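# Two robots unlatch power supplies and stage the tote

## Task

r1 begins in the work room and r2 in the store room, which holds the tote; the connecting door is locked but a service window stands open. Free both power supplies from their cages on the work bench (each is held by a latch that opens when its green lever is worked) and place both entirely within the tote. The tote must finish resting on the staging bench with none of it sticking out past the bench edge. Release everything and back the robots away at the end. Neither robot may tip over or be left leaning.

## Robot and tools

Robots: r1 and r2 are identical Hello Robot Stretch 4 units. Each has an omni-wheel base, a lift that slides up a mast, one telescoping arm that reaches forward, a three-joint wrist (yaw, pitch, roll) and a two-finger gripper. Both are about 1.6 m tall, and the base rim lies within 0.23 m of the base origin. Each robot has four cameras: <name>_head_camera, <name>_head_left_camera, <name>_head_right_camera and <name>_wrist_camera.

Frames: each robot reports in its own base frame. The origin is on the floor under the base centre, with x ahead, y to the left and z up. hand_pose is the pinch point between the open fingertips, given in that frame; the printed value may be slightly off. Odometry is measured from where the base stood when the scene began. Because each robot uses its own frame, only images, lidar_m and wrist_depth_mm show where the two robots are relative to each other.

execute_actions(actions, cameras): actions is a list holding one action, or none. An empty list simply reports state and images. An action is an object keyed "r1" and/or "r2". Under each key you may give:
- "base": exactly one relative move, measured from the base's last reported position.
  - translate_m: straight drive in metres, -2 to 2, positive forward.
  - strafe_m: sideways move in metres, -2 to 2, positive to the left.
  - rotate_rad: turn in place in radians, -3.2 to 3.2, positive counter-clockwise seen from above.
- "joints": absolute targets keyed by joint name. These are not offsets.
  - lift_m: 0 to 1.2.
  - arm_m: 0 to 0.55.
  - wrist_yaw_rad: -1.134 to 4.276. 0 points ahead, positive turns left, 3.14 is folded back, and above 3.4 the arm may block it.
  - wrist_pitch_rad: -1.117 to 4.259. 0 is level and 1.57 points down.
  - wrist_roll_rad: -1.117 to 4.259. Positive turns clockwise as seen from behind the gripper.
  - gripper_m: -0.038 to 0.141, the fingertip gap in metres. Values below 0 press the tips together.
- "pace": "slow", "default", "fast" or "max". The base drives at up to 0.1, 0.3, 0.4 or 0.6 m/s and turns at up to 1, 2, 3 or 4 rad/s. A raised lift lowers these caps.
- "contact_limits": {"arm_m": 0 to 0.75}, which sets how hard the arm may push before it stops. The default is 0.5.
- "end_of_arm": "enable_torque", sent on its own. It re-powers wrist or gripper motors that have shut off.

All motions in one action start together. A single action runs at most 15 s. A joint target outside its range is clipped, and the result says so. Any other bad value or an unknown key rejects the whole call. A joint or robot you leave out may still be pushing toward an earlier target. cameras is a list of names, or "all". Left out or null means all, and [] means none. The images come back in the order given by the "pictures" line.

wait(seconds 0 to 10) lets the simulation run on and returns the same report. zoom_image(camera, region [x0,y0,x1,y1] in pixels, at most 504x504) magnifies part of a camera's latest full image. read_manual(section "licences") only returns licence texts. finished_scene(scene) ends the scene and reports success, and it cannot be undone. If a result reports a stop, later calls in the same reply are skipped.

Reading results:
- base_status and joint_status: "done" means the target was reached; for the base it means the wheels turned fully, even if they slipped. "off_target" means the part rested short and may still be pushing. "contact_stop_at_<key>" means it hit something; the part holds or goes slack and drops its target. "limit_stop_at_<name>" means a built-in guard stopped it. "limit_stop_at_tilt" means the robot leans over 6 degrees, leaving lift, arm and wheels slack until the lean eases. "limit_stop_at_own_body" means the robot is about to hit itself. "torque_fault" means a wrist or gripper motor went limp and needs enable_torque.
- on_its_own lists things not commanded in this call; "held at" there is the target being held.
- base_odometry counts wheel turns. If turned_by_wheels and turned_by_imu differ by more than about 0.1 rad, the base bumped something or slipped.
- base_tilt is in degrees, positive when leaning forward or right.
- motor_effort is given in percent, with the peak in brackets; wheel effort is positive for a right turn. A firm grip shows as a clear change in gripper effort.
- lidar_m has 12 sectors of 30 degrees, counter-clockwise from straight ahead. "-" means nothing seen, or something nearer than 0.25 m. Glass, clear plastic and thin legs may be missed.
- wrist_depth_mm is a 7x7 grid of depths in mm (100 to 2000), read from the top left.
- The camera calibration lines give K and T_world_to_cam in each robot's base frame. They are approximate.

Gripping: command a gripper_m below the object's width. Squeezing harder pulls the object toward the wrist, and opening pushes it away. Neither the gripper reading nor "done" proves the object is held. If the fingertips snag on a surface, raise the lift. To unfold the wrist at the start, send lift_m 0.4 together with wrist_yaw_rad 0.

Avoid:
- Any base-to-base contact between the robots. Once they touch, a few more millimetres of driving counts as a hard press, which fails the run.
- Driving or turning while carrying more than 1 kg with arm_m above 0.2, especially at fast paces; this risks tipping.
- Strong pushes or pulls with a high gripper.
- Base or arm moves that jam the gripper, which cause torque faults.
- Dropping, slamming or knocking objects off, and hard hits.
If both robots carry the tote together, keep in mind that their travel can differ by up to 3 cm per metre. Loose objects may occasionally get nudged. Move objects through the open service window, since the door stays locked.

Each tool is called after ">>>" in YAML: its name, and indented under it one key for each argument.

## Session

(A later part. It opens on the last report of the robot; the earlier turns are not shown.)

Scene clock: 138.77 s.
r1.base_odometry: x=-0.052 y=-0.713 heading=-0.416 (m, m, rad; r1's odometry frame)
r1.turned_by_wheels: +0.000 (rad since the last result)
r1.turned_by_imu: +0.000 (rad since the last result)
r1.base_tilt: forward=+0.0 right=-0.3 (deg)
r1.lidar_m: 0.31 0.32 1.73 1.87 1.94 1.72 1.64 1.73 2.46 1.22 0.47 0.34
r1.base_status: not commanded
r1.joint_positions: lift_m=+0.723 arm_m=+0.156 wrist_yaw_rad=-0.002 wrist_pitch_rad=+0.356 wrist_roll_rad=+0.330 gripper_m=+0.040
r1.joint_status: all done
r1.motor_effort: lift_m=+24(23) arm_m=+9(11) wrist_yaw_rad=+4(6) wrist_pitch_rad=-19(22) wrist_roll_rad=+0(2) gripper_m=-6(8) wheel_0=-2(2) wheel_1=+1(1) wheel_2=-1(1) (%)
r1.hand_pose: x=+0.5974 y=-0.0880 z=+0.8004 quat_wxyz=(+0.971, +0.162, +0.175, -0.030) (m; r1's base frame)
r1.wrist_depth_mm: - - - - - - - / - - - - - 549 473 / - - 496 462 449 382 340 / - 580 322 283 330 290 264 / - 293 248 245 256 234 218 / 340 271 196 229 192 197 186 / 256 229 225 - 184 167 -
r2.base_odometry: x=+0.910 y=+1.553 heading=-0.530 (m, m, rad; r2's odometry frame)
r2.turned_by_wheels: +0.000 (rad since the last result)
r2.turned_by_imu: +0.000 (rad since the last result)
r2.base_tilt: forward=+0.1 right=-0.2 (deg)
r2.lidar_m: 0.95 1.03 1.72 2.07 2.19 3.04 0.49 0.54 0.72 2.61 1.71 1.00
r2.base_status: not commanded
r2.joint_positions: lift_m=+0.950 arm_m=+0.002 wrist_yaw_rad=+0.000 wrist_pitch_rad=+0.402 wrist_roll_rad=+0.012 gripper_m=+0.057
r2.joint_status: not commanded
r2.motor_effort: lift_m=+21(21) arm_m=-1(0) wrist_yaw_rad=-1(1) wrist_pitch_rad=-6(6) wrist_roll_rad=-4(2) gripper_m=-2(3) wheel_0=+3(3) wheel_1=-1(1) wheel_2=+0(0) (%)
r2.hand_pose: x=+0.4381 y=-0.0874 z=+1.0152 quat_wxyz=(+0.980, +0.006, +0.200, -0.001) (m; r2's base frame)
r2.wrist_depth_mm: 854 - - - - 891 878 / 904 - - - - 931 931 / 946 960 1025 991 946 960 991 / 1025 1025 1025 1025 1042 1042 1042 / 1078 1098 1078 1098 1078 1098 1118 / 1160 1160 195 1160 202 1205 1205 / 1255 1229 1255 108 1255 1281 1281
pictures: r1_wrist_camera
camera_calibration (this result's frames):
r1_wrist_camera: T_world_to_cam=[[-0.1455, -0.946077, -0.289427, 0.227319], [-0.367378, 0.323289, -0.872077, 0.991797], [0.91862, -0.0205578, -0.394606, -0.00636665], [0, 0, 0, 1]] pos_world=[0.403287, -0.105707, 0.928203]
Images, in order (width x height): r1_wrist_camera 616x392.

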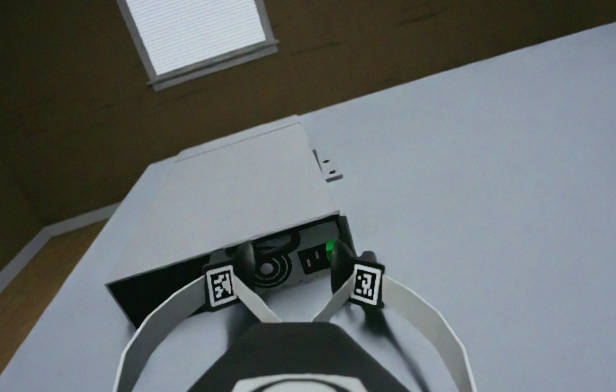

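>>> execute_actions:
  actions:
    - {"r1":{"base":{"strafe_m":0.005},"joints":{"gripper_m":0.034,"lift_m":0.72},"pace":"slow"}}
  cameras: []

>>> execute_actions:
  actions:
    - {"r1":{"joints":{"arm_m":0.165},"pace":"slow"}}
  cameras: ["r1_wrist_camera"]

>>> zoom_image:
  camera: "r1_wrist_camera"
  region: [160, 190, 440, 330]

Scene clock: 139.70 s.
r1.base_odometry: x=-0.050 y=-0.709 heading=-0.416 (m, m, rad; r1's odometry frame)
r1.turned_by_wheels: +0.000 (rad since the last result)
r1.turned_by_imu: +0.000 (rad since the last result)
r1.base_tilt: forward=-0.1 right=-0.4 (deg)
r1.lidar_m: 0.33 0.33 1.71 1.85 1.92 1.70 1.66 1.75 2.44 1.22 0.47 0.33
r1.base_status: done
r1.joint_positions: lift_m=+0.720 arm_m=+0.156 wrist_yaw_rad=-0.003 wrist_pitch_rad=+0.353 wrist_roll_rad=+0.330 gripper_m=+0.034
r1.joint_status: all done
r1.motor_effort: lift_m=+18(22) arm_m=+9(10) wrist_yaw_rad=+6(6) wrist_pitch_rad=-11(18) wrist_roll_rad=+0(2) gripper_m=-8(6) wheel_0=-4(4) wheel_1=+2(3) wheel_2=+0(1) (%)
r1.hand_pose: x=+0.5977 y=-0.0882 z=+0.7985 quat_wxyz=(+0.971, +0.162, +0.173, -0.030) (m; r1's base frame)
r1.wrist_depth_mm: - - - - - - - / - - - - - 554 477 / - - 492 462 449 379 340 / - 615 317 282 329 291 264 / - 291 244 244 254 234 218 / 347 274 193 226 196 196 185 / 254 229 225 - 183 165 -
r2.base_odometry: x=+0.910 y=+1.553 heading=-0.530 (m, m, rad; r2's odometry frame)
r2.turned_by_wheels: +0.000 (rad since the last result)
r2.turned_by_imu: +0.000 (rad since the last result)
r2.base_tilt: forward=+0.1 right=-0.2 (deg)
r2.lidar_m: 0.95 1.03 1.75 2.09 2.19 3.04 0.50 0.54 0.75 2.60 1.69 1.03
r2.base_status: not commanded
r2.joint_positions: lift_m=+0.950 arm_m=+0.002 wrist_yaw_rad=+0.000 wrist_pitch_rad=+0.402 wrist_roll_rad=+0.012 gripper_m=+0.057
r2.joint_status: not commanded
r2.motor_effort: lift_m=+21(21) arm_m=-1(0) wrist_yaw_rad=-1(1) wrist_pitch_rad=-6(6) wrist_roll_rad=-2(2) gripper_m=-2(3) wheel_0=+3(3) wheel_1=-1(1) wheel_2=+0(0) (%)
r2.hand_pose: x=+0.4381 y=-0.0874 z=+1.0152 quat_wxyz=(+0.980, +0.006, +0.200, -0.001) (m; r2's base frame)
r2.wrist_depth_mm: 854 - - - - 891 878 / 904 - - - - 931 931 / 946 960 1025 976 946 960 976 / 1008 1025 1025 1042 1025 1042 1060 / 1060 1098 1098 1118 1098 1118 1118 / 1160 1160 195 1160 202 1182 1205 / 1255 1229 1229 108 1255 1281 1281
pictures: none
No camera images: the call's "cameras" was empty. Leave "cameras" out to get every camera's image.

Scene clock: 140.50 s.
r1.base_odometry: x=-0.050 y=-0.709 heading=-0.416 (m, m, rad; r1's odometry frame)
r1.turned_by_wheels: +0.000 (rad since the last result)
r1.turned_by_imu: +0.000 (rad since the last result)
r1.base_tilt: forward=+0.0 right=-0.4 (deg)
r1.lidar_m: 0.32 0.33 1.72 1.85 1.92 1.73 1.65 1.74 2.48 1.22 0.46 0.34
r1.base_status: not commanded
r1.joint_positions: lift_m=+0.720 arm_m=+0.162 wrist_yaw_rad=-0.006 wrist_pitch_rad=+0.356 wrist_roll_rad=+0.330 gripper_m=+0.034
r1.joint_status: all done
r1.on_its_own: wrist_yaw_rad is at rest, and its effort (+14) is outside its rest range (-13 to +13)
r1.motor_effort: lift_m=+18(19) arm_m=+15(14) wrist_yaw_rad=+14(14) wrist_pitch_rad=-18(17) wrist_roll_rad=-1(2) gripper_m=-5(7) wheel_0=+0(4) wheel_1=+2(2) wheel_2=-4(4) (%)
r1.hand_pose: x=+0.6033 y=-0.0889 z=+0.7979 quat_wxyz=(+0.971, +0.162, +0.174, -0.032) (m; r1's base frame)
r1.wrist_depth_mm: - - - - - - - / - - - - - 549 469 / - - 488 455 445 377 334 / - 574 315 272 327 289 262 / - 290 240 239 251 232 216 / 338 265 196 224 195 195 183 / 254 230 224 - 182 164 -
r2.base_odometry: x=+0.910 y=+1.553 heading=-0.530 (m, m, rad; r2's odometry frame)
r2.turned_by_wheels: +0.000 (rad since the last result)
r2.turned_by_imu: +0.000 (rad since the last result)
r2.base_tilt: forward=+0.2 right=-0.2 (deg)
r2.lidar_m: 0.96 1.01 1.70 2.09 2.18 3.02 0.48 0.51 0.74 2.62 1.73 1.02
r2.base_status: not commanded
r2.joint_positions: lift_m=+0.950 arm_m=+0.002 wrist_yaw_rad=+0.000 wrist_pitch_rad=+0.402 wrist_roll_rad=+0.012 gripper_m=+0.057
r2.joint_status: not commanded
r2.motor_effort: lift_m=+21(22) arm_m=-1(1) wrist_yaw_rad=+0(1) wrist_pitch_rad=-6(6) wrist_roll_rad=-2(3) gripper_m=-3(2) wheel_0=+3(3) wheel_1=-1(1) wheel_2=+0(0) (%)
r2.hand_pose: x=+0.4381 y=-0.0874 z=+1.0152 quat_wxyz=(+0.980, +0.006, +0.200, -0.001) (m; r2's base frame)
r2.wrist_depth_mm: 866 - - - - 878 878 / 904 - - - - 931 931 / 960 976 1025 976 946 960 991 / 1008 1025 1025 1025 1025 1060 1042 / 1078 1078 1098 1098 1098 1118 1118 / 1160 1160 195 1182 202 1205 1205 / 1229 1229 1255 108 1255 1255 1281
pictures: r1_wrist_camera
camera_calibration (this result's frames):
r1_wrist_camera: T_world_to_cam=[[-0.148479, -0.945553, -0.289625, 0.228635], [-0.365816, 0.324613, -0.872241, 0.991429], [0.918767, -0.0235603, -0.394097, -0.01351], [0, 0, 0, 1]] pos_world=[0.40904, -0.105962, 0.925659]
Images, in order (width x height): r1_wrist_camera 616x392.

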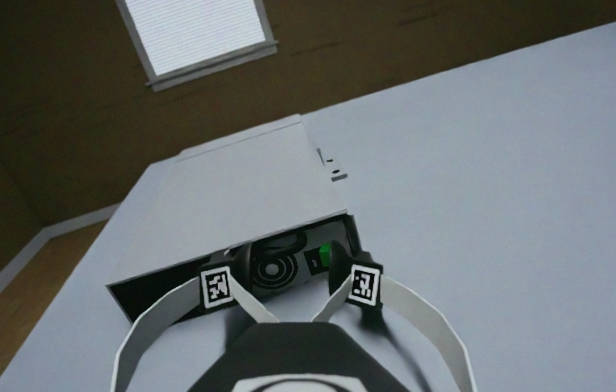

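Region (160, 190, 440, 330) of r1_wrist_camera's 616x392 image, scaled by 1.800.

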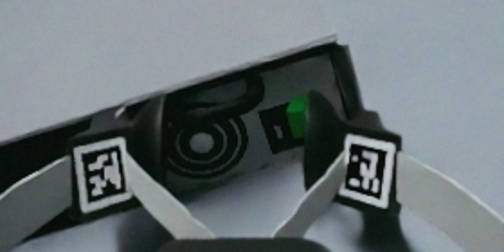

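>>> execute_actions:
  actions:
    - {"r1":{"joints":{"gripper_m":0.0,"arm_m":0.171,"lift_m":0.718},"pace":"slow"}}
  cameras: []

>>> execute_actions:
  actions:
    - {"r1":{"joints":{"gripper_m":-0.038,"arm_m":0.179,"lift_m":0.715},"pace":"slow"}}
  cameras: ["r1_wrist_camera"]

>>> zoom_image:
  camera: "r1_wrist_camera"
  region: [160, 190, 440, 330]

Scene clock: 142.30 s.
r1.base_odometry: x=-0.050 y=-0.709 heading=-0.416 (m, m, rad; r1's odometry frame)
r1.turned_by_wheels: +0.000 (rad since the last result)
r1.turned_by_imu: +0.000 (rad since the last result)
r1.base_tilt: forward=-0.1 right=-0.4 (deg)
r1.lidar_m: 0.32 0.33 1.72 1.85 1.92 1.70 1.65 1.74 2.46 1.23 0.45 0.35
r1.base_status: not commanded
r1.joint_positions: lift_m=+0.718 arm_m=+0.169 wrist_yaw_rad=-0.005 wrist_pitch_rad=+0.357 wrist_roll_rad=+0.329 gripper_m=+0.001
r1.joint_status: all done
r1.motor_effort: lift_m=+18(19) arm_m=+11(22) wrist_yaw_rad=+12(24) wrist_pitch_rad=-23(22) wrist_roll_rad=-2(2) gripper_m=-25(22) wheel_0=+1(2) wheel_1=+2(3) wheel_2=-5(9) (%)
r1.hand_pose: x=+0.6097 y=-0.0887 z=+0.7954 quat_wxyz=(+0.971, +0.162, +0.175, -0.031) (m; r1's base frame)
r1.wrist_depth_mm: - - - - - - - / - - - - - 535 455 / - - 466 445 433 366 329 / - 535 304 265 317 282 258 / - 273 230 231 246 229 212 / 317 230 199 225 189 186 180 / 248 225 218 - 179 162 -
r2.base_odometry: x=+0.910 y=+1.553 heading=-0.530 (m, m, rad; r2's odometry frame)
r2.turned_by_wheels: +0.000 (rad since the last result)
r2.turned_by_imu: +0.000 (rad since the last result)
r2.base_tilt: forward=+0.1 right=-0.2 (deg)
r2.lidar_m: 0.96 1.00 1.74 2.10 2.21 3.01 0.49 0.51 0.75 2.61 1.70 1.02
r2.base_status: not commanded
r2.joint_positions: lift_m=+0.950 arm_m=+0.002 wrist_yaw_rad=+0.000 wrist_pitch_rad=+0.402 wrist_roll_rad=+0.012 gripper_m=+0.057
r2.joint_status: not commanded
r2.motor_effort: lift_m=+21(21) arm_m=+0(0) wrist_yaw_rad=-1(1) wrist_pitch_rad=-6(6) wrist_roll_rad=+0(2) gripper_m=-2(2) wheel_0=+3(3) wheel_1=-1(1) wheel_2=+0(0) (%)
r2.hand_pose: x=+0.4381 y=-0.0874 z=+1.0152 quat_wxyz=(+0.980, +0.006, +0.200, -0.001) (m; r2's base frame)
r2.wrist_depth_mm: 854 - - - - 891 878 / 904 - - - - 946 917 / 960 960 1025 976 946 960 976 / 1025 1025 1025 1025 1042 1042 1060 / 1078 1098 1078 1118 1118 1098 1118 / 1160 1160 194 1160 202 1205 1205 / 1229 1229 1255 108 1281 1255 1281
pictures: none
No camera images: the call's "cameras" was empty. Leave "cameras" out to get every camera's image.

Scene clock: 143.73 s.
r1.base_odometry: x=-0.050 y=-0.709 heading=-0.416 (m, m, rad; r1's odometry frame)
r1.turned_by_wheels: +0.000 (rad since the last result)
r1.turned_by_imu: +0.000 (rad since the last result)
r1.base_tilt: forward=-0.1 right=-0.4 (deg)
r1.lidar_m: 0.32 0.36 1.73 1.85 1.94 1.70 1.66 1.73 2.47 1.23 0.47 0.33
r1.base_status: not commanded
r1.joint_positions: lift_m=+0.715 arm_m=+0.177 wrist_yaw_rad=-0.005 wrist_pitch_rad=+0.359 wrist_roll_rad=+0.329 gripper_m=-0.037
r1.joint_status: all done
r1.on_its_own: wrist_yaw_rad is at rest, and its effort (+14) is outside its rest range (-13 to +13); wrist_pitch_rad is at rest, and its effort (-27) is outside its rest range (-23 to +23)
r1.motor_effort: lift_m=+19(19) arm_m=+12(20) wrist_yaw_rad=+14(32) wrist_pitch_rad=-27(28) wrist_roll_rad=+3(3) gripper_m=-31(32) wheel_0=+1(1) wheel_1=+3(3) wheel_2=-6(11) (%)
r1.hand_pose: x=+0.6175 y=-0.0889 z=+0.7921 quat_wxyz=(+0.971, +0.162, +0.175, -0.032) (m; r1's base frame)
r1.wrist_depth_mm: - - - - - - - / - - - - 654 517 449 / - - 449 436 424 362 320 / - 508 294 255 312 274 253 / - 254 220 222 240 222 206 / 304 170 193 220 181 176 177 / 240 220 211 - 175 160 -
r2.base_odometry: x=+0.910 y=+1.553 heading=-0.530 (m, m, rad; r2's odometry frame)
r2.turned_by_wheels: +0.000 (rad since the last result)
r2.turned_by_imu: +0.000 (rad since the last result)
r2.base_tilt: forward=+0.1 right=-0.2 (deg)
r2.lidar_m: 0.96 1.01 1.72 2.11 2.19 3.02 0.50 0.54 0.72 2.62 1.70 1.00
r2.base_status: not commanded
r2.joint_positions: lift_m=+0.950 arm_m=+0.002 wrist_yaw_rad=+0.000 wrist_pitch_rad=+0.402 wrist_roll_rad=+0.012 gripper_m=+0.057
r2.joint_status: not commanded
r2.motor_effort: lift_m=+21(21) arm_m=-1(1) wrist_yaw_rad=-1(1) wrist_pitch_rad=-6(6) wrist_roll_rad=+0(2) gripper_m=-3(3) wheel_0=+3(3) wheel_1=-1(1) wheel_2=+0(0) (%)
r2.hand_pose: x=+0.4381 y=-0.0874 z=+1.0152 quat_wxyz=(+0.980, +0.006, +0.200, -0.001) (m; r2's base frame)
r2.wrist_depth_mm: 854 - - - - 891 878 / 904 - - - - 946 931 / 960 960 1025 976 931 960 991 / 1025 1008 1025 1042 1042 1042 1060 / 1078 1078 1078 1098 1098 1098 1118 / 1160 1182 195 1160 202 1205 1205 / 1229 1229 1229 108 1255 1255 1281
pictures: r1_wrist_camera
camera_calibration (this result's frames):
r1_wrist_camera: T_world_to_cam=[[-0.148969, -0.945835, -0.288452, 0.228422], [-0.368358, 0.323791, -0.871477, 0.992453], [0.917671, -0.0235697, -0.396641, -0.0261537], [0, 0, 0, 1]] pos_world=[0.423606, -0.105915, 0.920415]
Images, in order (width x height): r1_wrist_camera 616x392.

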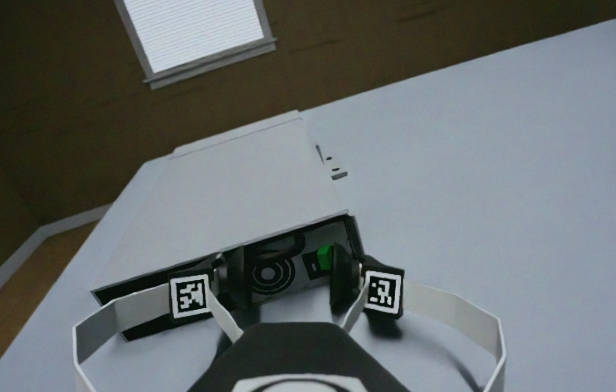

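Region (160, 190, 440, 330) of r1_wrist_camera's 616x392 image, scaled by 1.800.

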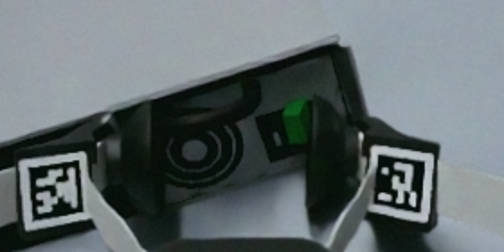

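Now pull in steps.

>>> execute_actions:
  actions:
    - {"r1":{"joints":{"arm_m":0.170},"pace":"slow"}}
  cameras: []

>>> execute_actions:
  actions:
    - {"r1":{"joints":{"arm_m":0.166},"pace":"slow"}}
  cameras: ["r1_wrist_camera"]

>>> zoom_image:
  camera: "r1_wrist_camera"
  region: [160, 190, 440, 330]

Scene clock: 144.77 s.
r1.base_odometry: x=-0.050 y=-0.709 heading=-0.416 (m, m, rad; r1's odometry frame)
r1.turned_by_wheels: +0.000 (rad since the last result)
r1.turned_by_imu: +0.001 (rad since the last result)
r1.base_tilt: forward=+0.0 right=-0.4 (deg)
r1.lidar_m: 0.31 0.34 1.71 1.85 1.94 1.72 1.64 1.75 2.43 1.22 0.48 0.35
r1.base_status: not commanded
r1.joint_positions: lift_m=+0.715 arm_m=+0.172 wrist_yaw_rad=+0.001 wrist_pitch_rad=+0.355 wrist_roll_rad=+0.329 gripper_m=-0.037
r1.joint_status: all done
r1.motor_effort: lift_m=+20(20) arm_m=-12(13) wrist_yaw_rad=-3(14) wrist_pitch_rad=-14(25) wrist_roll_rad=+3(2) gripper_m=-35(34) wheel_0=-1(1) wheel_1=+2(3) wheel_2=+1(6) (%)
r1.hand_pose: x=+0.6137 y=-0.0872 z=+0.7931 quat_wxyz=(+0.971, +0.161, +0.174, -0.028) (m; r1's base frame)
r1.wrist_depth_mm: - - - - - - - / - - - - - 535 449 / - - 466 415 430 364 325 / - 549 301 260 315 279 256 / - 270 225 225 241 224 209 / 315 166 195 223 184 180 178 / 247 222 215 - 177 161 -
r2.base_odometry: x=+0.910 y=+1.553 heading=-0.530 (m, m, rad; r2's odometry frame)
r2.turned_by_wheels: +0.000 (rad since the last result)
r2.turned_by_imu: +0.000 (rad since the last result)
r2.base_tilt: forward=+0.1 right=-0.2 (deg)
r2.lidar_m: 0.95 0.99 1.71 2.09 2.17 3.02 0.49 0.54 0.72 2.61 1.75 1.04
r2.base_status: not commanded
r2.joint_positions: lift_m=+0.950 arm_m=+0.002 wrist_yaw_rad=+0.000 wrist_pitch_rad=+0.402 wrist_roll_rad=+0.012 gripper_m=+0.057
r2.joint_status: not commanded
r2.motor_effort: lift_m=+21(21) arm_m=+0(0) wrist_yaw_rad=-1(1) wrist_pitch_rad=-6(6) wrist_roll_rad=-1(2) gripper_m=-4(3) wheel_0=+3(3) wheel_1=-1(1) wheel_2=+0(0) (%)
r2.hand_pose: x=+0.4381 y=-0.0874 z=+1.0152 quat_wxyz=(+0.980, +0.006, +0.200, -0.001) (m; r2's base frame)
r2.wrist_depth_mm: 866 - - - - 891 891 / 904 - - - - 931 931 / 960 960 1025 976 931 960 976 / 1008 1025 1025 1042 1042 1042 1060 / 1078 1098 1098 1118 1078 1118 1138 / 1160 1160 194 1160 202 1205 1205 / 1255 1229 1255 108 1255 1281 1281
pictures: none
No camera images: the call's "cameras" was empty. Leave "cameras" out to get every camera's image.

Scene clock: 145.43 s.
r1.base_odometry: x=-0.050 y=-0.709 heading=-0.416 (m, m, rad; r1's odometry frame)
r1.turned_by_wheels: +0.000 (rad since the last result)
r1.turned_by_imu: +0.000 (rad since the last result)
r1.base_tilt: forward=-0.1 right=-0.3 (deg)
r1.lidar_m: 0.32 0.35 1.73 1.85 1.93 1.73 1.66 1.75 2.46 1.22 0.47 0.34
r1.base_status: not commanded
r1.joint_positions: lift_m=+0.715 arm_m=+0.169 wrist_yaw_rad=+0.003 wrist_pitch_rad=+0.352 wrist_roll_rad=+0.329 gripper_m=-0.037
r1.joint_status: all done
r1.motor_effort: lift_m=+20(20) arm_m=-15(16) wrist_yaw_rad=-11(11) wrist_pitch_rad=-7(14) wrist_roll_rad=+2(2) gripper_m=-37(36) wheel_0=-2(1) wheel_1=+1(1) wheel_2=+4(4) (%)
r1.hand_pose: x=+0.6105 y=-0.0865 z=+0.7938 quat_wxyz=(+0.971, +0.161, +0.173, -0.027) (m; r1's base frame)
r1.wrist_depth_mm: - - - - - - - / - - - - - 539 462 / - - 477 415 436 370 329 / - 597 307 259 320 282 257 / - 279 228 228 242 227 211 / 324 225 182 224 181 178 180 / 249 222 217 - 178 163 -
r2.base_odometry: x=+0.910 y=+1.553 heading=-0.530 (m, m, rad; r2's odometry frame)
r2.turned_by_wheels: +0.000 (rad since the last result)
r2.turned_by_imu: +0.000 (rad since the last result)
r2.base_tilt: forward=+0.1 right=-0.2 (deg)
r2.lidar_m: 0.97 1.03 1.73 2.10 2.22 3.01 0.49 0.54 0.76 2.62 1.68 1.00
r2.base_status: not commanded
r2.joint_positions: lift_m=+0.950 arm_m=+0.002 wrist_yaw_rad=+0.000 wrist_pitch_rad=+0.402 wrist_roll_rad=+0.012 gripper_m=+0.057
r2.joint_status: not commanded
r2.motor_effort: lift_m=+21(22) arm_m=+0(0) wrist_yaw_rad=-1(1) wrist_pitch_rad=-6(6) wrist_roll_rad=-1(1) gripper_m=-2(3) wheel_0=+3(3) wheel_1=-1(1) wheel_2=+0(0) (%)
r2.hand_pose: x=+0.4381 y=-0.0874 z=+1.0152 quat_wxyz=(+0.980, +0.006, +0.200, -0.001) (m; r2's base frame)
r2.wrist_depth_mm: 854 - - - - 891 878 / 904 - - - - 931 917 / 960 960 1025 976 931 960 991 / 1008 1008 1025 1025 1025 1042 1025 / 1098 1078 1078 1098 1078 1118 1118 / 1160 1160 195 1160 202 1205 1205 / 1229 1229 1255 108 1281 1255 1281
pictures: r1_wrist_camera
camera_calibration (this result's frames):
r1_wrist_camera: T_world_to_cam=[[-0.138804, -0.947096, -0.289384, 0.224529], [-0.365488, 0.320575, -0.873871, 0.990448], [0.920409, -0.0155298, -0.390649, -0.0248108], [0, 0, 0, 1]] pos_world=[0.415998, -0.105248, 0.920806]
Images, in order (width x height): r1_wrist_camera 616x392.

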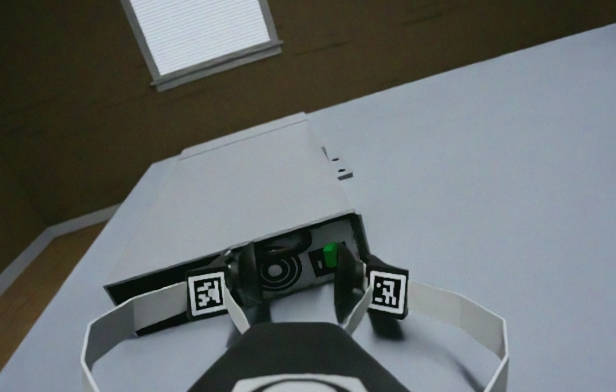

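Region (160, 190, 440, 330) of r1_wrist_camera's 616x392 image, scaled by 1.800.

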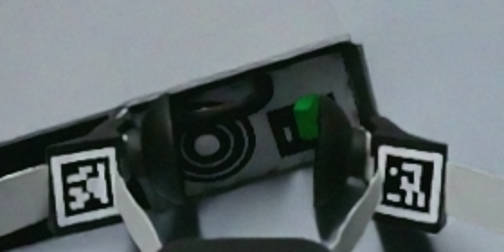

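>>> execute_actions:
  actions:
    - {"r1":{"joints":{"arm_m":0.162},"pace":"slow"}}
  cameras: ["r1_wrist_camera"]

>>> zoom_image:
  camera: "r1_wrist_camera"
  region: [160, 190, 440, 330]

Scene clock: 146.17 s.
r1.base_odometry: x=-0.050 y=-0.709 heading=-0.416 (m, m, rad; r1's odometry frame)
r1.turned_by_wheels: +0.000 (rad since the last result)
r1.turned_by_imu: +0.000 (rad since the last result)
r1.base_tilt: forward=-0.1 right=-0.3 (deg)
r1.lidar_m: 0.30 0.34 1.72 1.87 1.92 1.71 1.65 1.76 2.48 1.22 0.47 0.32
r1.base_status: not commanded
r1.joint_positions: lift_m=+0.715 arm_m=+0.164 wrist_yaw_rad=-0.001 wrist_pitch_rad=+0.355 wrist_roll_rad=+0.329 gripper_m=-0.037
r1.joint_status: all done
r1.motor_effort: lift_m=+20(20) arm_m=-10(14) wrist_yaw_rad=+1(12) wrist_pitch_rad=-14(16) wrist_roll_rad=+2(2) gripper_m=-33(35) wheel_0=+0(2) wheel_1=+1(1) wheel_2=+0(4) (%)
r1.hand_pose: x=+0.6051 y=-0.0876 z=+0.7930 quat_wxyz=(+0.971, +0.161, +0.174, -0.029) (m; r1's base frame)
r1.wrist_depth_mm: - - - - - - - / - - - - - 530 455 / - - 466 415 427 368 324 / - 559 301 259 315 278 256 / - 276 230 227 242 225 211 / 314 166 195 224 182 178 178 / 249 223 215 - 177 162 -
r2.base_odometry: x=+0.910 y=+1.553 heading=-0.530 (m, m, rad; r2's odometry frame)
r2.turned_by_wheels: +0.000 (rad since the last result)
r2.turned_by_imu: +0.000 (rad since the last result)
r2.base_tilt: forward=+0.2 right=-0.2 (deg)
r2.lidar_m: 0.98 1.01 1.72 2.09 2.20 3.04 0.48 0.52 0.72 2.62 1.69 1.03
r2.base_status: not commanded
r2.joint_positions: lift_m=+0.950 arm_m=+0.002 wrist_yaw_rad=+0.000 wrist_pitch_rad=+0.402 wrist_roll_rad=+0.012 gripper_m=+0.057
r2.joint_status: not commanded
r2.motor_effort: lift_m=+21(21) arm_m=+0(0) wrist_yaw_rad=-1(1) wrist_pitch_rad=-6(6) wrist_roll_rad=-2(1) gripper_m=-3(3) wheel_0=+3(3) wheel_1=-1(1) wheel_2=+0(0) (%)
r2.hand_pose: x=+0.4381 y=-0.0874 z=+1.0152 quat_wxyz=(+0.980, +0.006, +0.200, -0.001) (m; r2's base frame)
r2.wrist_depth_mm: 854 - - - - 891 891 / 904 - - - - 931 931 / 946 960 1025 976 946 960 976 / 1008 1025 1025 1042 1025 1042 1060 / 1078 1078 1078 1098 1078 1118 1118 / 1160 1182 195 1160 202 1205 1205 / 1229 1229 1255 108 1255 1255 1281
pictures: r1_wrist_camera
camera_calibration (this result's frames):
r1_wrist_camera: T_world_to_cam=[[-0.143306, -0.946538, -0.289014, 0.225025], [-0.366485, 0.322022, -0.872921, 0.988138], [0.919321, -0.0191754, -0.39304, -0.0178696], [0, 0, 0, 1]] pos_world=[0.410813, -0.105551, 0.920578]
Images, in order (width x height): r1_wrist_camera 616x392.

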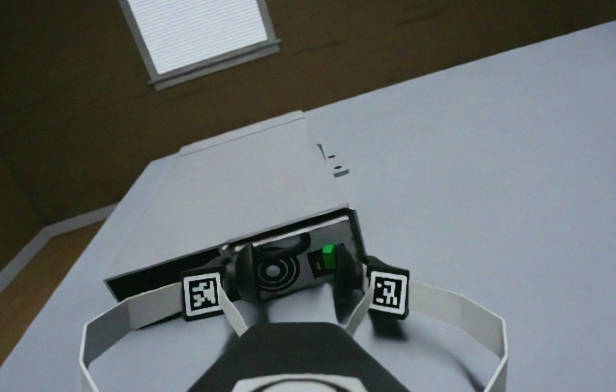

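Region (160, 190, 440, 330) of r1_wrist_camera's 616x392 image, scaled by 1.800.

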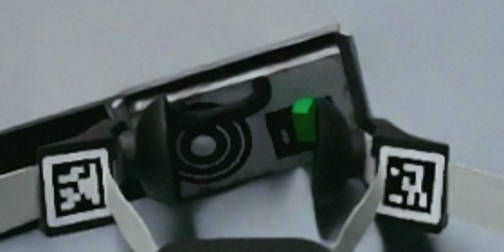

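It popped free. Continue pulling.

>>> execute_actions:
  actions:
    - {"r1":{"joints":{"arm_m":0.06},"pace":"slow"}}
  cameras: ["r1_wrist_camera","r1_head_camera"]

Scene clock: 148.53 s.
r1.base_odometry: x=-0.050 y=-0.709 heading=-0.416 (m, m, rad; r1's odometry frame)
r1.turned_by_wheels: +0.000 (rad since the last result)
r1.turned_by_imu: +0.000 (rad since the last result)
r1.base_tilt: forward=-0.1 right=-0.3 (deg)
r1.lidar_m: 0.32 0.32 1.73 1.86 1.94 1.74 1.64 1.75 2.44 1.24 0.47 0.33
r1.base_status: not commanded
r1.joint_positions: lift_m=+0.715 arm_m=+0.062 wrist_yaw_rad=+0.001 wrist_pitch_rad=+0.354 wrist_roll_rad=+0.329 gripper_m=-0.037
r1.joint_status: all done
r1.motor_effort: lift_m=+21(20) arm_m=-11(10) wrist_yaw_rad=-5(5) wrist_pitch_rad=-13(14) wrist_roll_rad=+1(1) gripper_m=-34(31) wheel_0=-1(0) wheel_1=+1(1) wheel_2=+0(0) (%)
r1.hand_pose: x=+0.5035 y=-0.0871 z=+0.7931 quat_wxyz=(+0.971, +0.161, +0.174, -0.028) (m; r1's base frame)
r1.wrist_depth_mm: - - - - - - 707 / - - - - 676 535 455 / - - 473 452 436 368 329 / - 559 347 276 317 281 257 / - 359 236 228 250 226 211 / 315 166 182 223 183 181 179 / 250 224 216 - 179 163 -
r2.base_odometry: x=+0.910 y=+1.553 heading=-0.530 (m, m, rad; r2's odometry frame)
r2.turned_by_wheels: +0.000 (rad since the last result)
r2.turned_by_imu: +0.001 (rad since the last result)
r2.base_tilt: forward=+0.1 right=-0.2 (deg)
r2.lidar_m: 0.95 1.02 1.73 2.10 2.21 3.02 0.48 0.55 0.74 2.62 1.74 1.01
r2.base_status: not commanded
r2.joint_positions: lift_m=+0.950 arm_m=+0.002 wrist_yaw_rad=+0.000 wrist_pitch_rad=+0.402 wrist_roll_rad=+0.012 gripper_m=+0.057
r2.joint_status: not commanded
r2.motor_effort: lift_m=+21(21) arm_m=-1(0) wrist_yaw_rad=-1(1) wrist_pitch_rad=-6(6) wrist_roll_rad=-2(2) gripper_m=-3(3) wheel_0=+3(3) wheel_1=-1(1) wheel_2=+0(0) (%)
r2.hand_pose: x=+0.4381 y=-0.0874 z=+1.0152 quat_wxyz=(+0.980, +0.006, +0.200, -0.001) (m; r2's base frame)
r2.wrist_depth_mm: 854 - - - - 891 878 / 904 - - - - 931 931 / 946 960 1025 960 946 960 991 / 1008 1008 1025 1042 1042 1025 1060 / 1078 1078 1098 1098 1098 1118 1118 / 1160 1160 195 1160 202 1205 1205 / 1229 1229 1229 108 1281 1255 1281
pictures: r1_head_camera, r1_wrist_camera
camera_calibration (this result's frames):
r1_wrist_camera: T_world_to_cam=[[-0.141544, -0.946796, -0.289039, 0.210048], [-0.366919, 0.321359, -0.872983, 0.950987], [0.919421, -0.017512, -0.392884, 0.0755511], [0, 0, 0, 1]] pos_world=[0.309203, -0.105413, 0.92059]
Images, in order (width x height): r1_head_camera 420x560, r1_wrist_camera 616x392.

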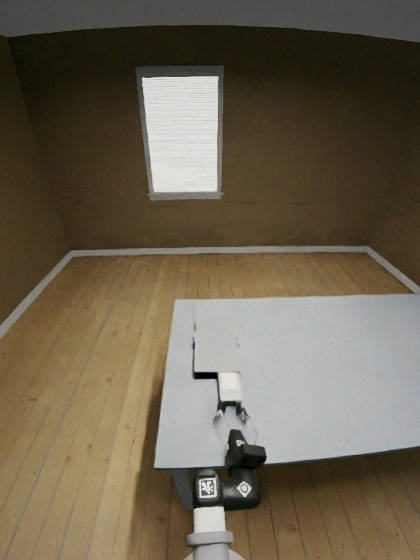

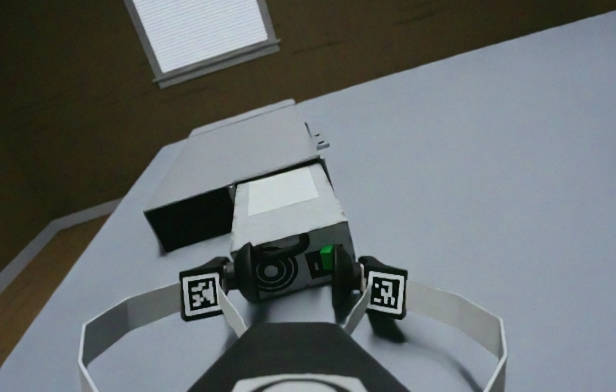

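>>> execute_actions:
  actions:
    - {"r1":{"base":{"translate_m":-0.1},"pace":"slow"}}
  cameras: ["r1_wrist_camera","r1_head_camera"]

Scene clock: 150.93 s.
r1.base_odometry: x=-0.142 y=-0.668 heading=-0.416 (m, m, rad; r1's odometry frame)
r1.turned_by_wheels: +0.000 (rad since the last result)
r1.turned_by_imu: +0.000 (rad since the last result)
r1.base_tilt: forward=+0.0 right=-0.3 (deg)
r1.lidar_m: 0.43 0.42 1.75 1.87 1.94 1.62 1.55 1.64 2.32 2.42 0.60 0.48
r1.base_status: done
r1.joint_positions: lift_m=+0.715 arm_m=+0.062 wrist_yaw_rad=+0.000 wrist_pitch_rad=+0.355 wrist_roll_rad=+0.329 gripper_m=-0.037
r1.joint_status: not commanded
r1.motor_effort: lift_m=+20(20) arm_m=-10(11) wrist_yaw_rad=-3(5) wrist_pitch_rad=-16(17) wrist_roll_rad=+1(3) gripper_m=-33(33) wheel_0=-1(4) wheel_1=-1(5) wheel_2=+0(6) (%)
r1.hand_pose: x=+0.5031 y=-0.0873 z=+0.7928 quat_wxyz=(+0.971, +0.161, +0.174, -0.029) (m; r1's base frame)
r1.wrist_depth_mm: - - - - - - 707 / - - - - 691 535 452 / - - 492 455 430 366 325 / - 539 402 282 317 281 256 / - 359 232 228 250 225 210 / 317 167 193 221 182 178 180 / 244 223 217 - 180 180 891
r2.base_odometry: x=+0.910 y=+1.553 heading=-0.530 (m, m, rad; r2's odometry frame)
r2.turned_by_wheels: +0.000 (rad since the last result)
r2.turned_by_imu: +0.001 (rad since the last result)
r2.base_tilt: forward=+0.1 right=-0.2 (deg)
r2.lidar_m: 0.97 1.04 1.74 2.10 2.18 3.05 0.49 0.55 0.73 2.62 1.69 1.04
r2.base_status: not commanded
r2.joint_positions: lift_m=+0.950 arm_m=+0.002 wrist_yaw_rad=+0.000 wrist_pitch_rad=+0.402 wrist_roll_rad=+0.012 gripper_m=+0.057
r2.joint_status: not commanded
r2.motor_effort: lift_m=+21(21) arm_m=+0(1) wrist_yaw_rad=-1(1) wrist_pitch_rad=-6(5) wrist_roll_rad=-2(2) gripper_m=-3(3) wheel_0=+3(3) wheel_1=-1(1) wheel_2=+0(0) (%)
r2.hand_pose: x=+0.4381 y=-0.0874 z=+1.0152 quat_wxyz=(+0.980, +0.006, +0.200, -0.001) (m; r2's base frame)
r2.wrist_depth_mm: 854 - - - - 878 878 / 904 - - - - 946 917 / 960 960 1025 976 946 960 991 / 1008 1025 1025 1025 1042 1042 1042 / 1078 1078 1098 1098 1098 1118 1118 / 1160 1160 195 1160 202 1182 1205 / 1229 1229 1255 108 1255 1255 1255
pictures: r1_head_camera, r1_wrist_camera
camera_calibration (this result's frames):
r1_wrist_camera: T_world_to_cam=[[-0.142501, -0.946675, -0.288962, 0.210173], [-0.367525, 0.321677, -0.872611, 0.95072], [0.919032, -0.018147, -0.393766, 0.0766332], [0, 0, 0, 1]] pos_world=[0.308935, -0.105469, 0.920516]
Images, in order (width x height): r1_head_camera 420x560, r1_wrist_camera 616x392.

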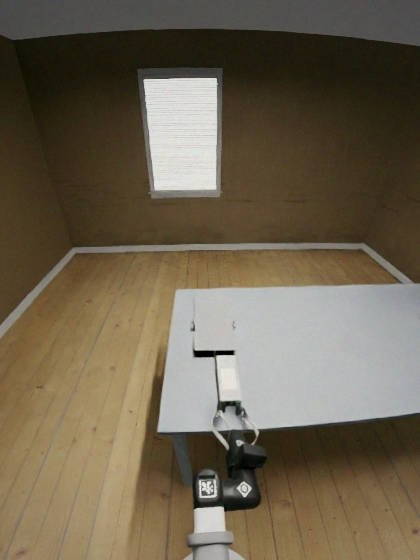

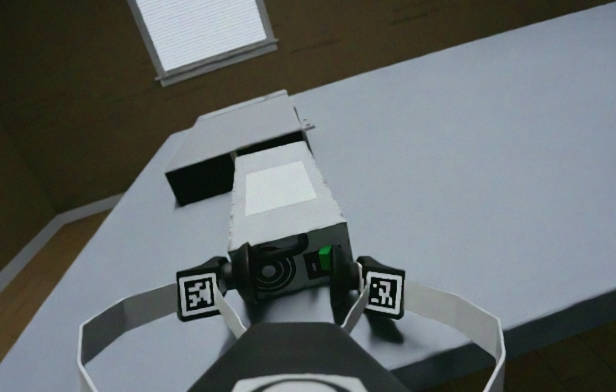

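>>> zoom_image:
  camera: "r1_head_camera"
  region: [160, 280, 300, 440]

Region (160, 280, 300, 440) of r1_head_camera's 420x560 image, scaled by 3.150, with more detail than that image has; it fills the left 441 columns of this view, and the rest is white.

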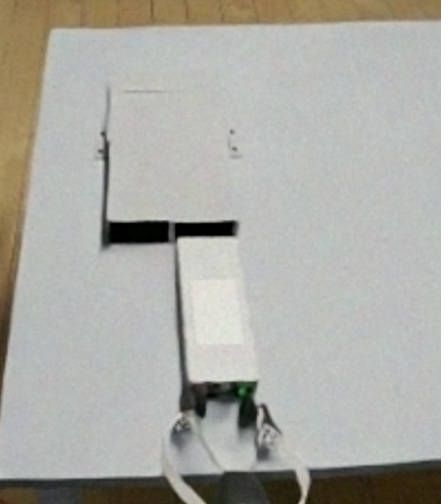

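>>> execute_actions:
  actions:
    - {"r1":{"joints":{"gripper_m":0.13,"arm_m":0.04},"pace":"slow"}}
  cameras: []

>>> execute_actions:
  actions:
    - {"r1":{"joints":{"lift_m":0.88,"wrist_roll_rad":0.0}}}
  cameras: []

>>> execute_actions:
  actions:
    - {"r1":{"joints":{"wrist_pitch_rad":0.9,"arm_m":0.25}}}
  cameras: ["r1_wrist_camera","r1_head_camera"]

Scene clock: 157.53 s.
r1.base_odometry: x=-0.142 y=-0.668 heading=-0.416 (m, m, rad; r1's odometry frame)
r1.turned_by_wheels: +0.000 (rad since the last result)
r1.turned_by_imu: +0.001 (rad since the last result)
r1.base_tilt: forward=-0.1 right=-0.4 (deg)
r1.lidar_m: 0.43 0.44 1.74 1.86 1.93 1.61 1.55 1.63 2.29 2.44 0.61 0.45
r1.base_status: not commanded
r1.joint_positions: lift_m=+0.715 arm_m=+0.042 wrist_yaw_rad=+0.003 wrist_pitch_rad=+0.347 wrist_roll_rad=+0.330 gripper_m=+0.130
r1.joint_status: all done
r1.motor_effort: lift_m=+20(20) arm_m=-9(10) wrist_yaw_rad=-11(10) wrist_pitch_rad=+9(17) wrist_roll_rad=+0(3) gripper_m=+2(31) wheel_0=-1(1) wheel_1=+0(1) wheel_2=+0(0) (%)
r1.hand_pose: x=+0.4841 y=-0.0865 z=+0.7952 quat_wxyz=(+0.972, +0.161, +0.170, -0.027) (m; r1's base frame)
r1.wrist_depth_mm: - - - - - - 768 / - - - - 741 574 492 / - - 564 496 459 384 342 / - - 439 306 332 291 264 / - 384 252 250 249 234 218 / 349 279 237 217 200 197 198 / 257 231 224 - 197 904 904
r2.base_odometry: x=+0.910 y=+1.553 heading=-0.530 (m, m, rad; r2's odometry frame)
r2.turned_by_wheels: +0.000 (rad since the last result)
r2.turned_by_imu: +0.002 (rad since the last result)
r2.base_tilt: forward=+0.1 right=-0.2 (deg)
r2.lidar_m: 0.96 1.02 1.72 2.11 2.19 3.03 0.50 0.54 0.75 2.61 1.72 1.01
r2.base_status: not commanded
r2.joint_positions: lift_m=+0.950 arm_m=+0.002 wrist_yaw_rad=+0.000 wrist_pitch_rad=+0.402 wrist_roll_rad=+0.012 gripper_m=+0.057
r2.joint_status: not commanded
r2.motor_effort: lift_m=+22(21) arm_m=+0(0) wrist_yaw_rad=-1(1) wrist_pitch_rad=-6(6) wrist_roll_rad=-1(0) gripper_m=-2(4) wheel_0=+3(3) wheel_1=-1(1) wheel_2=+0(0) (%)
r2.hand_pose: x=+0.4381 y=-0.0874 z=+1.0152 quat_wxyz=(+0.980, +0.006, +0.200, -0.001) (m; r2's base frame)
r2.wrist_depth_mm: 866 - - - - 891 878 / 904 - - - - 931 931 / 960 960 1025 976 931 960 991 / 1008 1025 1008 1042 1042 1042 1042 / 1078 1098 1098 1098 1098 1118 1118 / 1160 1160 195 1160 202 1182 1205 / 1255 1229 1255 108 1255 1281 1281
pictures: none
No camera images: the call's "cameras" was empty. Leave "cameras" out to get every camera's image.

Scene clock: 159.30 s.
r1.base_odometry: x=-0.142 y=-0.668 heading=-0.416 (m, m, rad; r1's odometry frame)
r1.turned_by_wheels: +0.000 (rad since the last result)
r1.turned_by_imu: +0.000 (rad since the last result)
r1.base_tilt: forward=-0.1 right=-0.3 (deg)
r1.lidar_m: 0.41 0.44 1.75 1.87 1.94 1.61 1.55 1.62 2.30 2.44 0.59 0.44
r1.base_status: not commanded
r1.joint_positions: lift_m=+0.880 arm_m=+0.042 wrist_yaw_rad=+0.000 wrist_pitch_rad=+0.352 wrist_roll_rad=+0.000 gripper_m=+0.130
r1.joint_status: all done
r1.motor_effort: lift_m=+23(24) arm_m=-9(9) wrist_yaw_rad=-2(11) wrist_pitch_rad=-6(10) wrist_roll_rad=-2(4) gripper_m=-1(0) wheel_0=+0(0) wheel_1=+0(0) wheel_2=+0(0) (%)
r1.hand_pose: x=+0.4833 y=-0.0874 z=+0.9586 quat_wxyz=(+0.985, +0.000, +0.175, +0.000) (m; r1's base frame)
r1.wrist_depth_mm: - - - - - - - / - - - - - - - / - - - - - - - / - - 732 715 809 820 831 / 1921 1808 549 554 603 609 609 / 1499 430 433 413 442 462 480 / 1229 379 402 - 407 397 399
r2.base_odometry: x=+0.910 y=+1.553 heading=-0.530 (m, m, rad; r2's odometry frame)
r2.turned_by_wheels: +0.000 (rad since the last result)
r2.turned_by_imu: +0.000 (rad since the last result)
r2.base_tilt: forward=+0.1 right=-0.2 (deg)
r2.lidar_m: 0.93 1.03 1.75 2.11 2.19 3.03 0.50 0.55 0.76 2.63 1.71 1.01
r2.base_status: not commanded
r2.joint_positions: lift_m=+0.950 arm_m=+0.002 wrist_yaw_rad=+0.000 wrist_pitch_rad=+0.402 wrist_roll_rad=+0.012 gripper_m=+0.057
r2.joint_status: not commanded
r2.motor_effort: lift_m=+21(21) arm_m=-1(0) wrist_yaw_rad=-1(1) wrist_pitch_rad=-6(6) wrist_roll_rad=+0(1) gripper_m=-3(3) wheel_0=+3(3) wheel_1=-1(1) wheel_2=+0(0) (%)
r2.hand_pose: x=+0.4381 y=-0.0874 z=+1.0152 quat_wxyz=(+0.980, +0.006, +0.200, -0.001) (m; r2's base frame)
r2.wrist_depth_mm: 854 - - - - 891 878 / 904 - - - - 931 931 / 960 960 1025 976 946 960 991 / 1008 1008 1025 1025 1042 1042 1042 / 1078 1078 1098 1098 1098 1098 1118 / 1138 1160 195 1160 202 1182 1205 / 1229 1229 1255 108 1255 1281 1255
pictures: none
No camera images: the call's "cameras" was empty. Leave "cameras" out to get every camera's image.

Scene clock: 161.03 s.
r1.base_odometry: x=-0.142 y=-0.668 heading=-0.416 (m, m, rad; r1's odometry frame)
r1.turned_by_wheels: +0.000 (rad since the last result)
r1.turned_by_imu: +0.000 (rad since the last result)
r1.base_tilt: forward=-0.1 right=-0.3 (deg)
r1.lidar_m: 0.40 0.45 1.74 1.87 1.94 1.61 1.55 1.64 2.30 2.43 0.59 0.45
r1.base_status: not commanded
r1.joint_positions: lift_m=+0.880 arm_m=+0.248 wrist_yaw_rad=+0.000 wrist_pitch_rad=+0.901 wrist_roll_rad=+0.000 gripper_m=+0.130
r1.joint_status: all done
r1.motor_effort: lift_m=+23(23) arm_m=+9(8) wrist_yaw_rad=-2(0) wrist_pitch_rad=-5(4) wrist_roll_rad=-1(3) gripper_m=+0(2) wheel_0=+0(0) wheel_1=+0(0) wheel_2=+0(0) (%)
r1.hand_pose: x=+0.5983 y=-0.0874 z=+0.8318 quat_wxyz=(+0.900, +0.000, +0.435, +0.000) (m; r1's base frame)
r1.wrist_depth_mm: 1661 492 399 413 492 512 517 / 1537 415 349 353 433 442 445 / 1308 359 334 325 379 387 394 / 329 329 329 289 340 345 349 / 293 296 296 262 307 310 314 / 267 263 241 234 271 281 287 / 250 252 255 - 263 260 266
r2.base_odometry: x=+0.910 y=+1.553 heading=-0.530 (m, m, rad; r2's odometry frame)
r2.turned_by_wheels: +0.000 (rad since the last result)
r2.turned_by_imu: +0.000 (rad since the last result)
r2.base_tilt: forward=+0.1 right=-0.2 (deg)
r2.lidar_m: 0.97 1.01 1.77 2.10 2.23 3.01 0.50 0.54 0.70 2.62 1.70 1.03
r2.base_status: not commanded
r2.joint_positions: lift_m=+0.950 arm_m=+0.002 wrist_yaw_rad=+0.000 wrist_pitch_rad=+0.402 wrist_roll_rad=+0.012 gripper_m=+0.057
r2.joint_status: not commanded
r2.motor_effort: lift_m=+21(21) arm_m=-1(0) wrist_yaw_rad=-1(1) wrist_pitch_rad=-6(7) wrist_roll_rad=-2(1) gripper_m=-2(4) wheel_0=+3(3) wheel_1=-1(1) wheel_2=+0(0) (%)
r2.hand_pose: x=+0.4381 y=-0.0874 z=+1.0152 quat_wxyz=(+0.980, +0.006, +0.200, -0.001) (m; r2's base frame)
r2.wrist_depth_mm: 854 - - - - 878 878 / 904 - - - - 931 931 / 946 960 1025 976 946 960 991 / 1008 1025 1025 1025 1042 1042 1042 / 1078 1098 1098 1098 1098 1098 1118 / 1160 1160 195 1160 202 1182 1182 / 1255 1255 1229 108 1281 1281 1281
pictures: r1_head_camera, r1_wrist_camera
camera_calibration (this result's frames):
r1_wrist_camera: T_world_to_cam=[[-0.0188604, -0.999441, 0.0275887, -0.106977], [-0.808718, -0.000975335, -0.588195, 1.01899], [0.587894, -0.033405, -0.808248, 0.546018], [0, 0, 0, 1]] pos_world=[0.501058, -0.0876833, 1.04363]
Images, in order (width x height): r1_head_camera 420x560, r1_wrist_camera 616x392.

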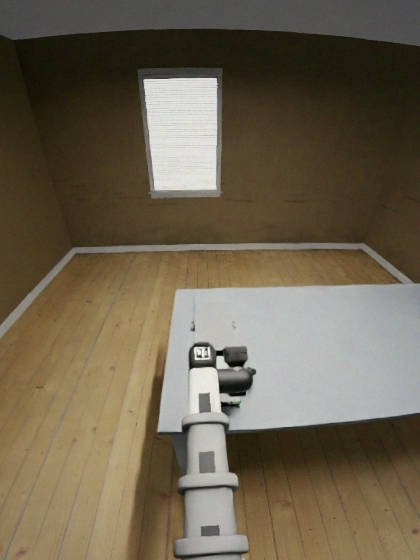

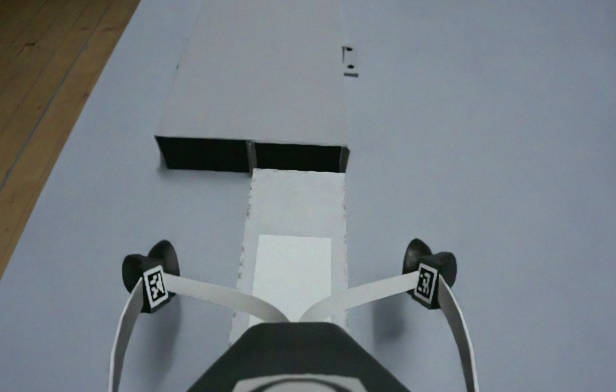

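>>> execute_actions:
  actions:
    - {"r1":{"joints":{"lift_m":0.84,"gripper_m":0.095}}}
  cameras: ["r1_wrist_camera","r1_head_right_camera"]

Scene clock: 162.43 s.
r1.base_odometry: x=-0.142 y=-0.668 heading=-0.416 (m, m, rad; r1's odometry frame)
r1.turned_by_wheels: +0.000 (rad since the last result)
r1.turned_by_imu: +0.000 (rad since the last result)
r1.base_tilt: forward=+0.0 right=-0.4 (deg)
r1.lidar_m: 0.39 0.45 1.74 1.87 1.94 1.60 1.56 1.62 2.30 2.44 0.61 0.44
r1.base_status: not commanded
r1.joint_positions: lift_m=+0.840 arm_m=+0.248 wrist_yaw_rad=+0.000 wrist_pitch_rad=+0.901 wrist_roll_rad=+0.000 gripper_m=+0.095
r1.joint_status: all done
r1.motor_effort: lift_m=+18(21) arm_m=+9(9) wrist_yaw_rad=-1(3) wrist_pitch_rad=-4(4) wrist_roll_rad=-1(1) gripper_m=-1(3) wheel_0=+0(0) wheel_1=+0(0) wheel_2=+0(0) (%)
r1.hand_pose: x=+0.5983 y=-0.0874 z=+0.7922 quat_wxyz=(+0.900, +0.000, +0.435, +0.000) (m; r1's base frame)
r1.wrist_depth_mm: 1661 402 330 338 427 436 445 / 1430 342 297 293 373 379 384 / 310 312 312 268 325 332 340 / 278 281 278 240 293 297 300 / 252 254 220 217 260 267 271 / 230 229 194 196 199 244 245 / 213 215 216 - 225 224 226
r2.base_odometry: x=+0.910 y=+1.553 heading=-0.530 (m, m, rad; r2's odometry frame)
r2.turned_by_wheels: +0.000 (rad since the last result)
r2.turned_by_imu: +0.000 (rad since the last result)
r2.base_tilt: forward=+0.2 right=-0.2 (deg)
r2.lidar_m: 0.96 1.01 1.71 2.09 2.20 3.03 0.49 0.55 0.73 2.62 1.69 1.01
r2.base_status: not commanded
r2.joint_positions: lift_m=+0.950 arm_m=+0.002 wrist_yaw_rad=+0.000 wrist_pitch_rad=+0.402 wrist_roll_rad=+0.012 gripper_m=+0.057
r2.joint_status: not commanded
r2.motor_effort: lift_m=+21(21) arm_m=+0(0) wrist_yaw_rad=-1(1) wrist_pitch_rad=-6(6) wrist_roll_rad=-4(1) gripper_m=-3(3) wheel_0=+3(3) wheel_1=-1(1) wheel_2=+0(0) (%)
r2.hand_pose: x=+0.4381 y=-0.0874 z=+1.0152 quat_wxyz=(+0.980, +0.006, +0.200, -0.001) (m; r2's base frame)
r2.wrist_depth_mm: 854 - - - - 878 878 / 904 - - - - 931 931 / 960 960 1025 976 931 960 991 / 1008 1025 1025 1025 1025 1042 1042 / 1078 1098 1078 1098 1098 1118 1118 / 1160 1160 194 1160 202 1182 1205 / 1229 1229 1255 108 1255 1281 1281
pictures: r1_head_right_camera, r1_wrist_camera
camera_calibration (this result's frames):
r1_wrist_camera: T_world_to_cam=[[-0.0188605, -0.999441, 0.0275885, -0.105883], [-0.808718, -0.000975197, -0.588195, 0.995688], [0.587894, -0.033405, -0.808248, 0.513995], [0, 0, 0, 1]] pos_world=[0.501059, -0.0876833, 1.00402]
Images, in order (width x height): r1_head_right_camera 420x672, r1_wrist_camera 616x392.

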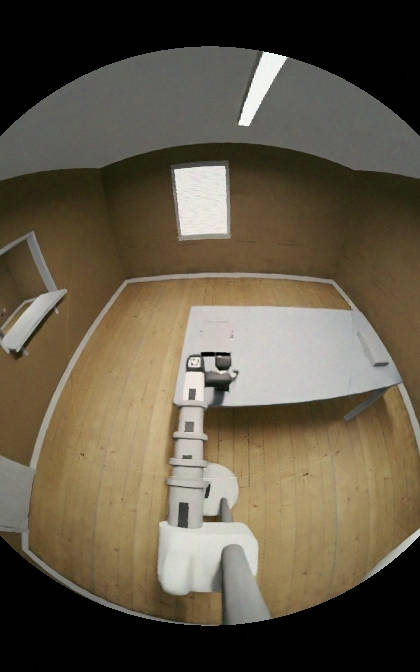

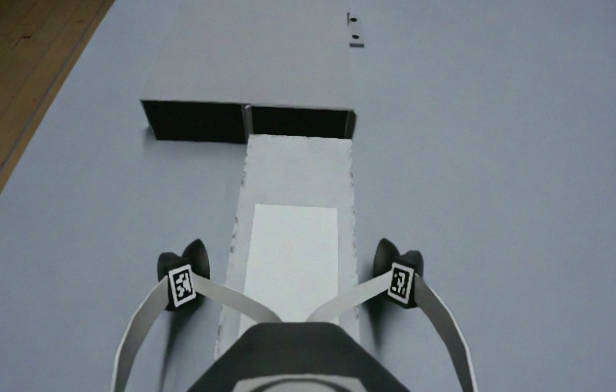

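>>> execute_actions:
  actions:
    - {"r1":{"joints":{"lift_m":0.836,"arm_m":0.254,"gripper_m":0.06}}}
  cameras: []

>>> execute_actions:
  actions:
    - {"r1":{"joints":{"lift_m":0.828,"gripper_m":-0.02}}}
  cameras: ["r1_wrist_camera"]

Scene clock: 163.73 s.
r1.base_odometry: x=-0.142 y=-0.668 heading=-0.416 (m, m, rad; r1's odometry frame)
r1.turned_by_wheels: +0.000 (rad since the last result)
r1.turned_by_imu: +0.000 (rad since the last result)
r1.base_tilt: forward=-0.1 right=-0.4 (deg)
r1.lidar_m: 0.42 0.44 1.75 1.86 1.95 1.62 1.55 1.65 2.29 2.44 0.59 0.44
r1.base_status: not commanded
r1.joint_positions: lift_m=+0.836 arm_m=+0.252 wrist_yaw_rad=+0.000 wrist_pitch_rad=+0.903 wrist_roll_rad=+0.000 gripper_m=+0.060
r1.joint_status: all done
r1.motor_effort: lift_m=+19(19) arm_m=+9(10) wrist_yaw_rad=-3(2) wrist_pitch_rad=-8(10) wrist_roll_rad=-1(3) gripper_m=-9(11) wheel_0=+0(0) wheel_1=+0(0) wheel_2=+0(0) (%)
r1.hand_pose: x=+0.6020 y=-0.0874 z=+0.7878 quat_wxyz=(+0.900, +0.000, +0.436, +0.000) (m; r1's base frame)
r1.wrist_depth_mm: 1618 384 319 327 413 421 433 / 1366 332 286 290 359 366 377 / 301 304 309 259 315 322 329 / 271 273 271 233 286 290 293 / 245 248 213 211 258 260 263 / 225 223 188 193 195 238 239 / 208 209 211 - 220 218 221
r2.base_odometry: x=+0.910 y=+1.553 heading=-0.530 (m, m, rad; r2's odometry frame)
r2.turned_by_wheels: +0.000 (rad since the last result)
r2.turned_by_imu: +0.000 (rad since the last result)
r2.base_tilt: forward=+0.1 right=-0.2 (deg)
r2.lidar_m: 0.97 1.03 1.71 2.10 2.18 3.00 0.49 0.56 0.73 2.61 1.69 1.00
r2.base_status: not commanded
r2.joint_positions: lift_m=+0.950 arm_m=+0.002 wrist_yaw_rad=+0.000 wrist_pitch_rad=+0.402 wrist_roll_rad=+0.012 gripper_m=+0.057
r2.joint_status: not commanded
r2.motor_effort: lift_m=+21(21) arm_m=+0(0) wrist_yaw_rad=+0(1) wrist_pitch_rad=-6(7) wrist_roll_rad=-3(1) gripper_m=-2(2) wheel_0=+3(3) wheel_1=-1(1) wheel_2=+0(0) (%)
r2.hand_pose: x=+0.4381 y=-0.0874 z=+1.0152 quat_wxyz=(+0.980, +0.006, +0.200, -0.001) (m; r2's base frame)
r2.wrist_depth_mm: 842 - - - - 891 878 / 904 - - - - 931 931 / 960 960 1025 976 931 960 991 / 1008 1025 1025 1042 1042 1042 1060 / 1078 1098 1078 1098 1098 1118 1118 / 1160 1160 195 1160 202 1182 1205 / 1255 1229 1255 108 1255 1255 1281
pictures: none
No camera images: the call's "cameras" was empty. Leave "cameras" out to get every camera's image.

Scene clock: 165.27 s.
r1.base_odometry: x=-0.142 y=-0.668 heading=-0.416 (m, m, rad; r1's odometry frame)
r1.turned_by_wheels: +0.000 (rad since the last result)
r1.turned_by_imu: +0.000 (rad since the last result)
r1.base_tilt: forward=-0.1 right=-0.4 (deg)
r1.lidar_m: 0.41 0.45 1.76 1.87 1.96 1.62 1.56 1.63 2.29 2.44 0.60 0.45
r1.base_status: not commanded
r1.joint_positions: lift_m=+0.828 arm_m=+0.253 wrist_yaw_rad=+0.000 wrist_pitch_rad=+0.906 wrist_roll_rad=+0.000 gripper_m=-0.019
r1.joint_status: all done
r1.motor_effort: lift_m=+21(20) arm_m=+8(9) wrist_yaw_rad=-3(5) wrist_pitch_rad=-19(19) wrist_roll_rad=-2(2) gripper_m=-33(31) wheel_0=+0(0) wheel_1=+0(0) wheel_2=+0(0) (%)
r1.hand_pose: x=+0.6013 y=-0.0874 z=+0.7791 quat_wxyz=(+0.899, +0.000, +0.438, +0.000) (m; r1's base frame)
r1.wrist_depth_mm: 1576 364 300 307 394 402 410 / 338 310 274 282 342 351 355 / 287 291 293 238 301 309 312 / 257 260 254 213 271 276 279 / 234 238 198 192 246 249 252 / 215 170 177 176 180 168 229 / 196 202 198 - 209 210 212
r2.base_odometry: x=+0.910 y=+1.553 heading=-0.530 (m, m, rad; r2's odometry frame)
r2.turned_by_wheels: +0.000 (rad since the last result)
r2.turned_by_imu: +0.000 (rad since the last result)
r2.base_tilt: forward=+0.1 right=-0.2 (deg)
r2.lidar_m: 0.96 1.01 1.74 2.11 2.18 3.01 0.51 0.56 0.74 2.61 1.73 0.98
r2.base_status: not commanded
r2.joint_positions: lift_m=+0.950 arm_m=+0.002 wrist_yaw_rad=+0.000 wrist_pitch_rad=+0.402 wrist_roll_rad=+0.012 gripper_m=+0.057
r2.joint_status: not commanded
r2.motor_effort: lift_m=+21(22) arm_m=-1(0) wrist_yaw_rad=+0(1) wrist_pitch_rad=-6(6) wrist_roll_rad=-2(0) gripper_m=-2(2) wheel_0=+3(3) wheel_1=-1(1) wheel_2=+0(0) (%)
r2.hand_pose: x=+0.4381 y=-0.0874 z=+1.0152 quat_wxyz=(+0.980, +0.006, +0.200, -0.001) (m; r2's base frame)
r2.wrist_depth_mm: 854 - - - - 891 878 / 904 - - - - 931 931 / 960 960 1042 976 931 960 976 / 1008 1025 1042 1025 1042 1042 1060 / 1078 1078 1098 1098 1098 1098 1118 / 1160 1160 195 1160 202 1205 1205 / 1229 1229 1229 108 1255 1281 1281
pictures: r1_wrist_camera
camera_calibration (this result's frames):
r1_wrist_camera: T_world_to_cam=[[-0.0186147, -0.999443, 0.0276914, -0.105675], [-0.811725, -0.00106338, -0.584038, 0.988934], [0.583743, -0.0333495, -0.811254, 0.506453], [0, 0, 0, 1]] pos_world=[0.505138, -0.0876749, 0.991364]
Images, in order (width x height): r1_wrist_camera 616x392.

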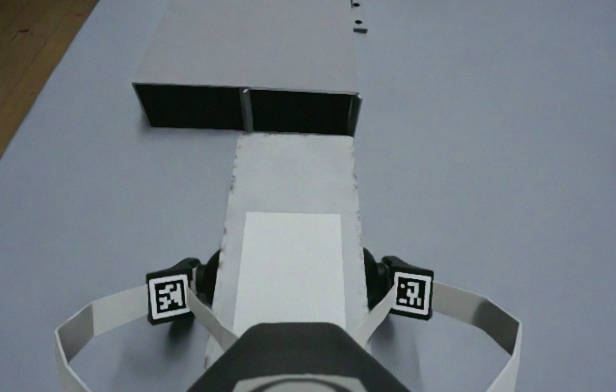

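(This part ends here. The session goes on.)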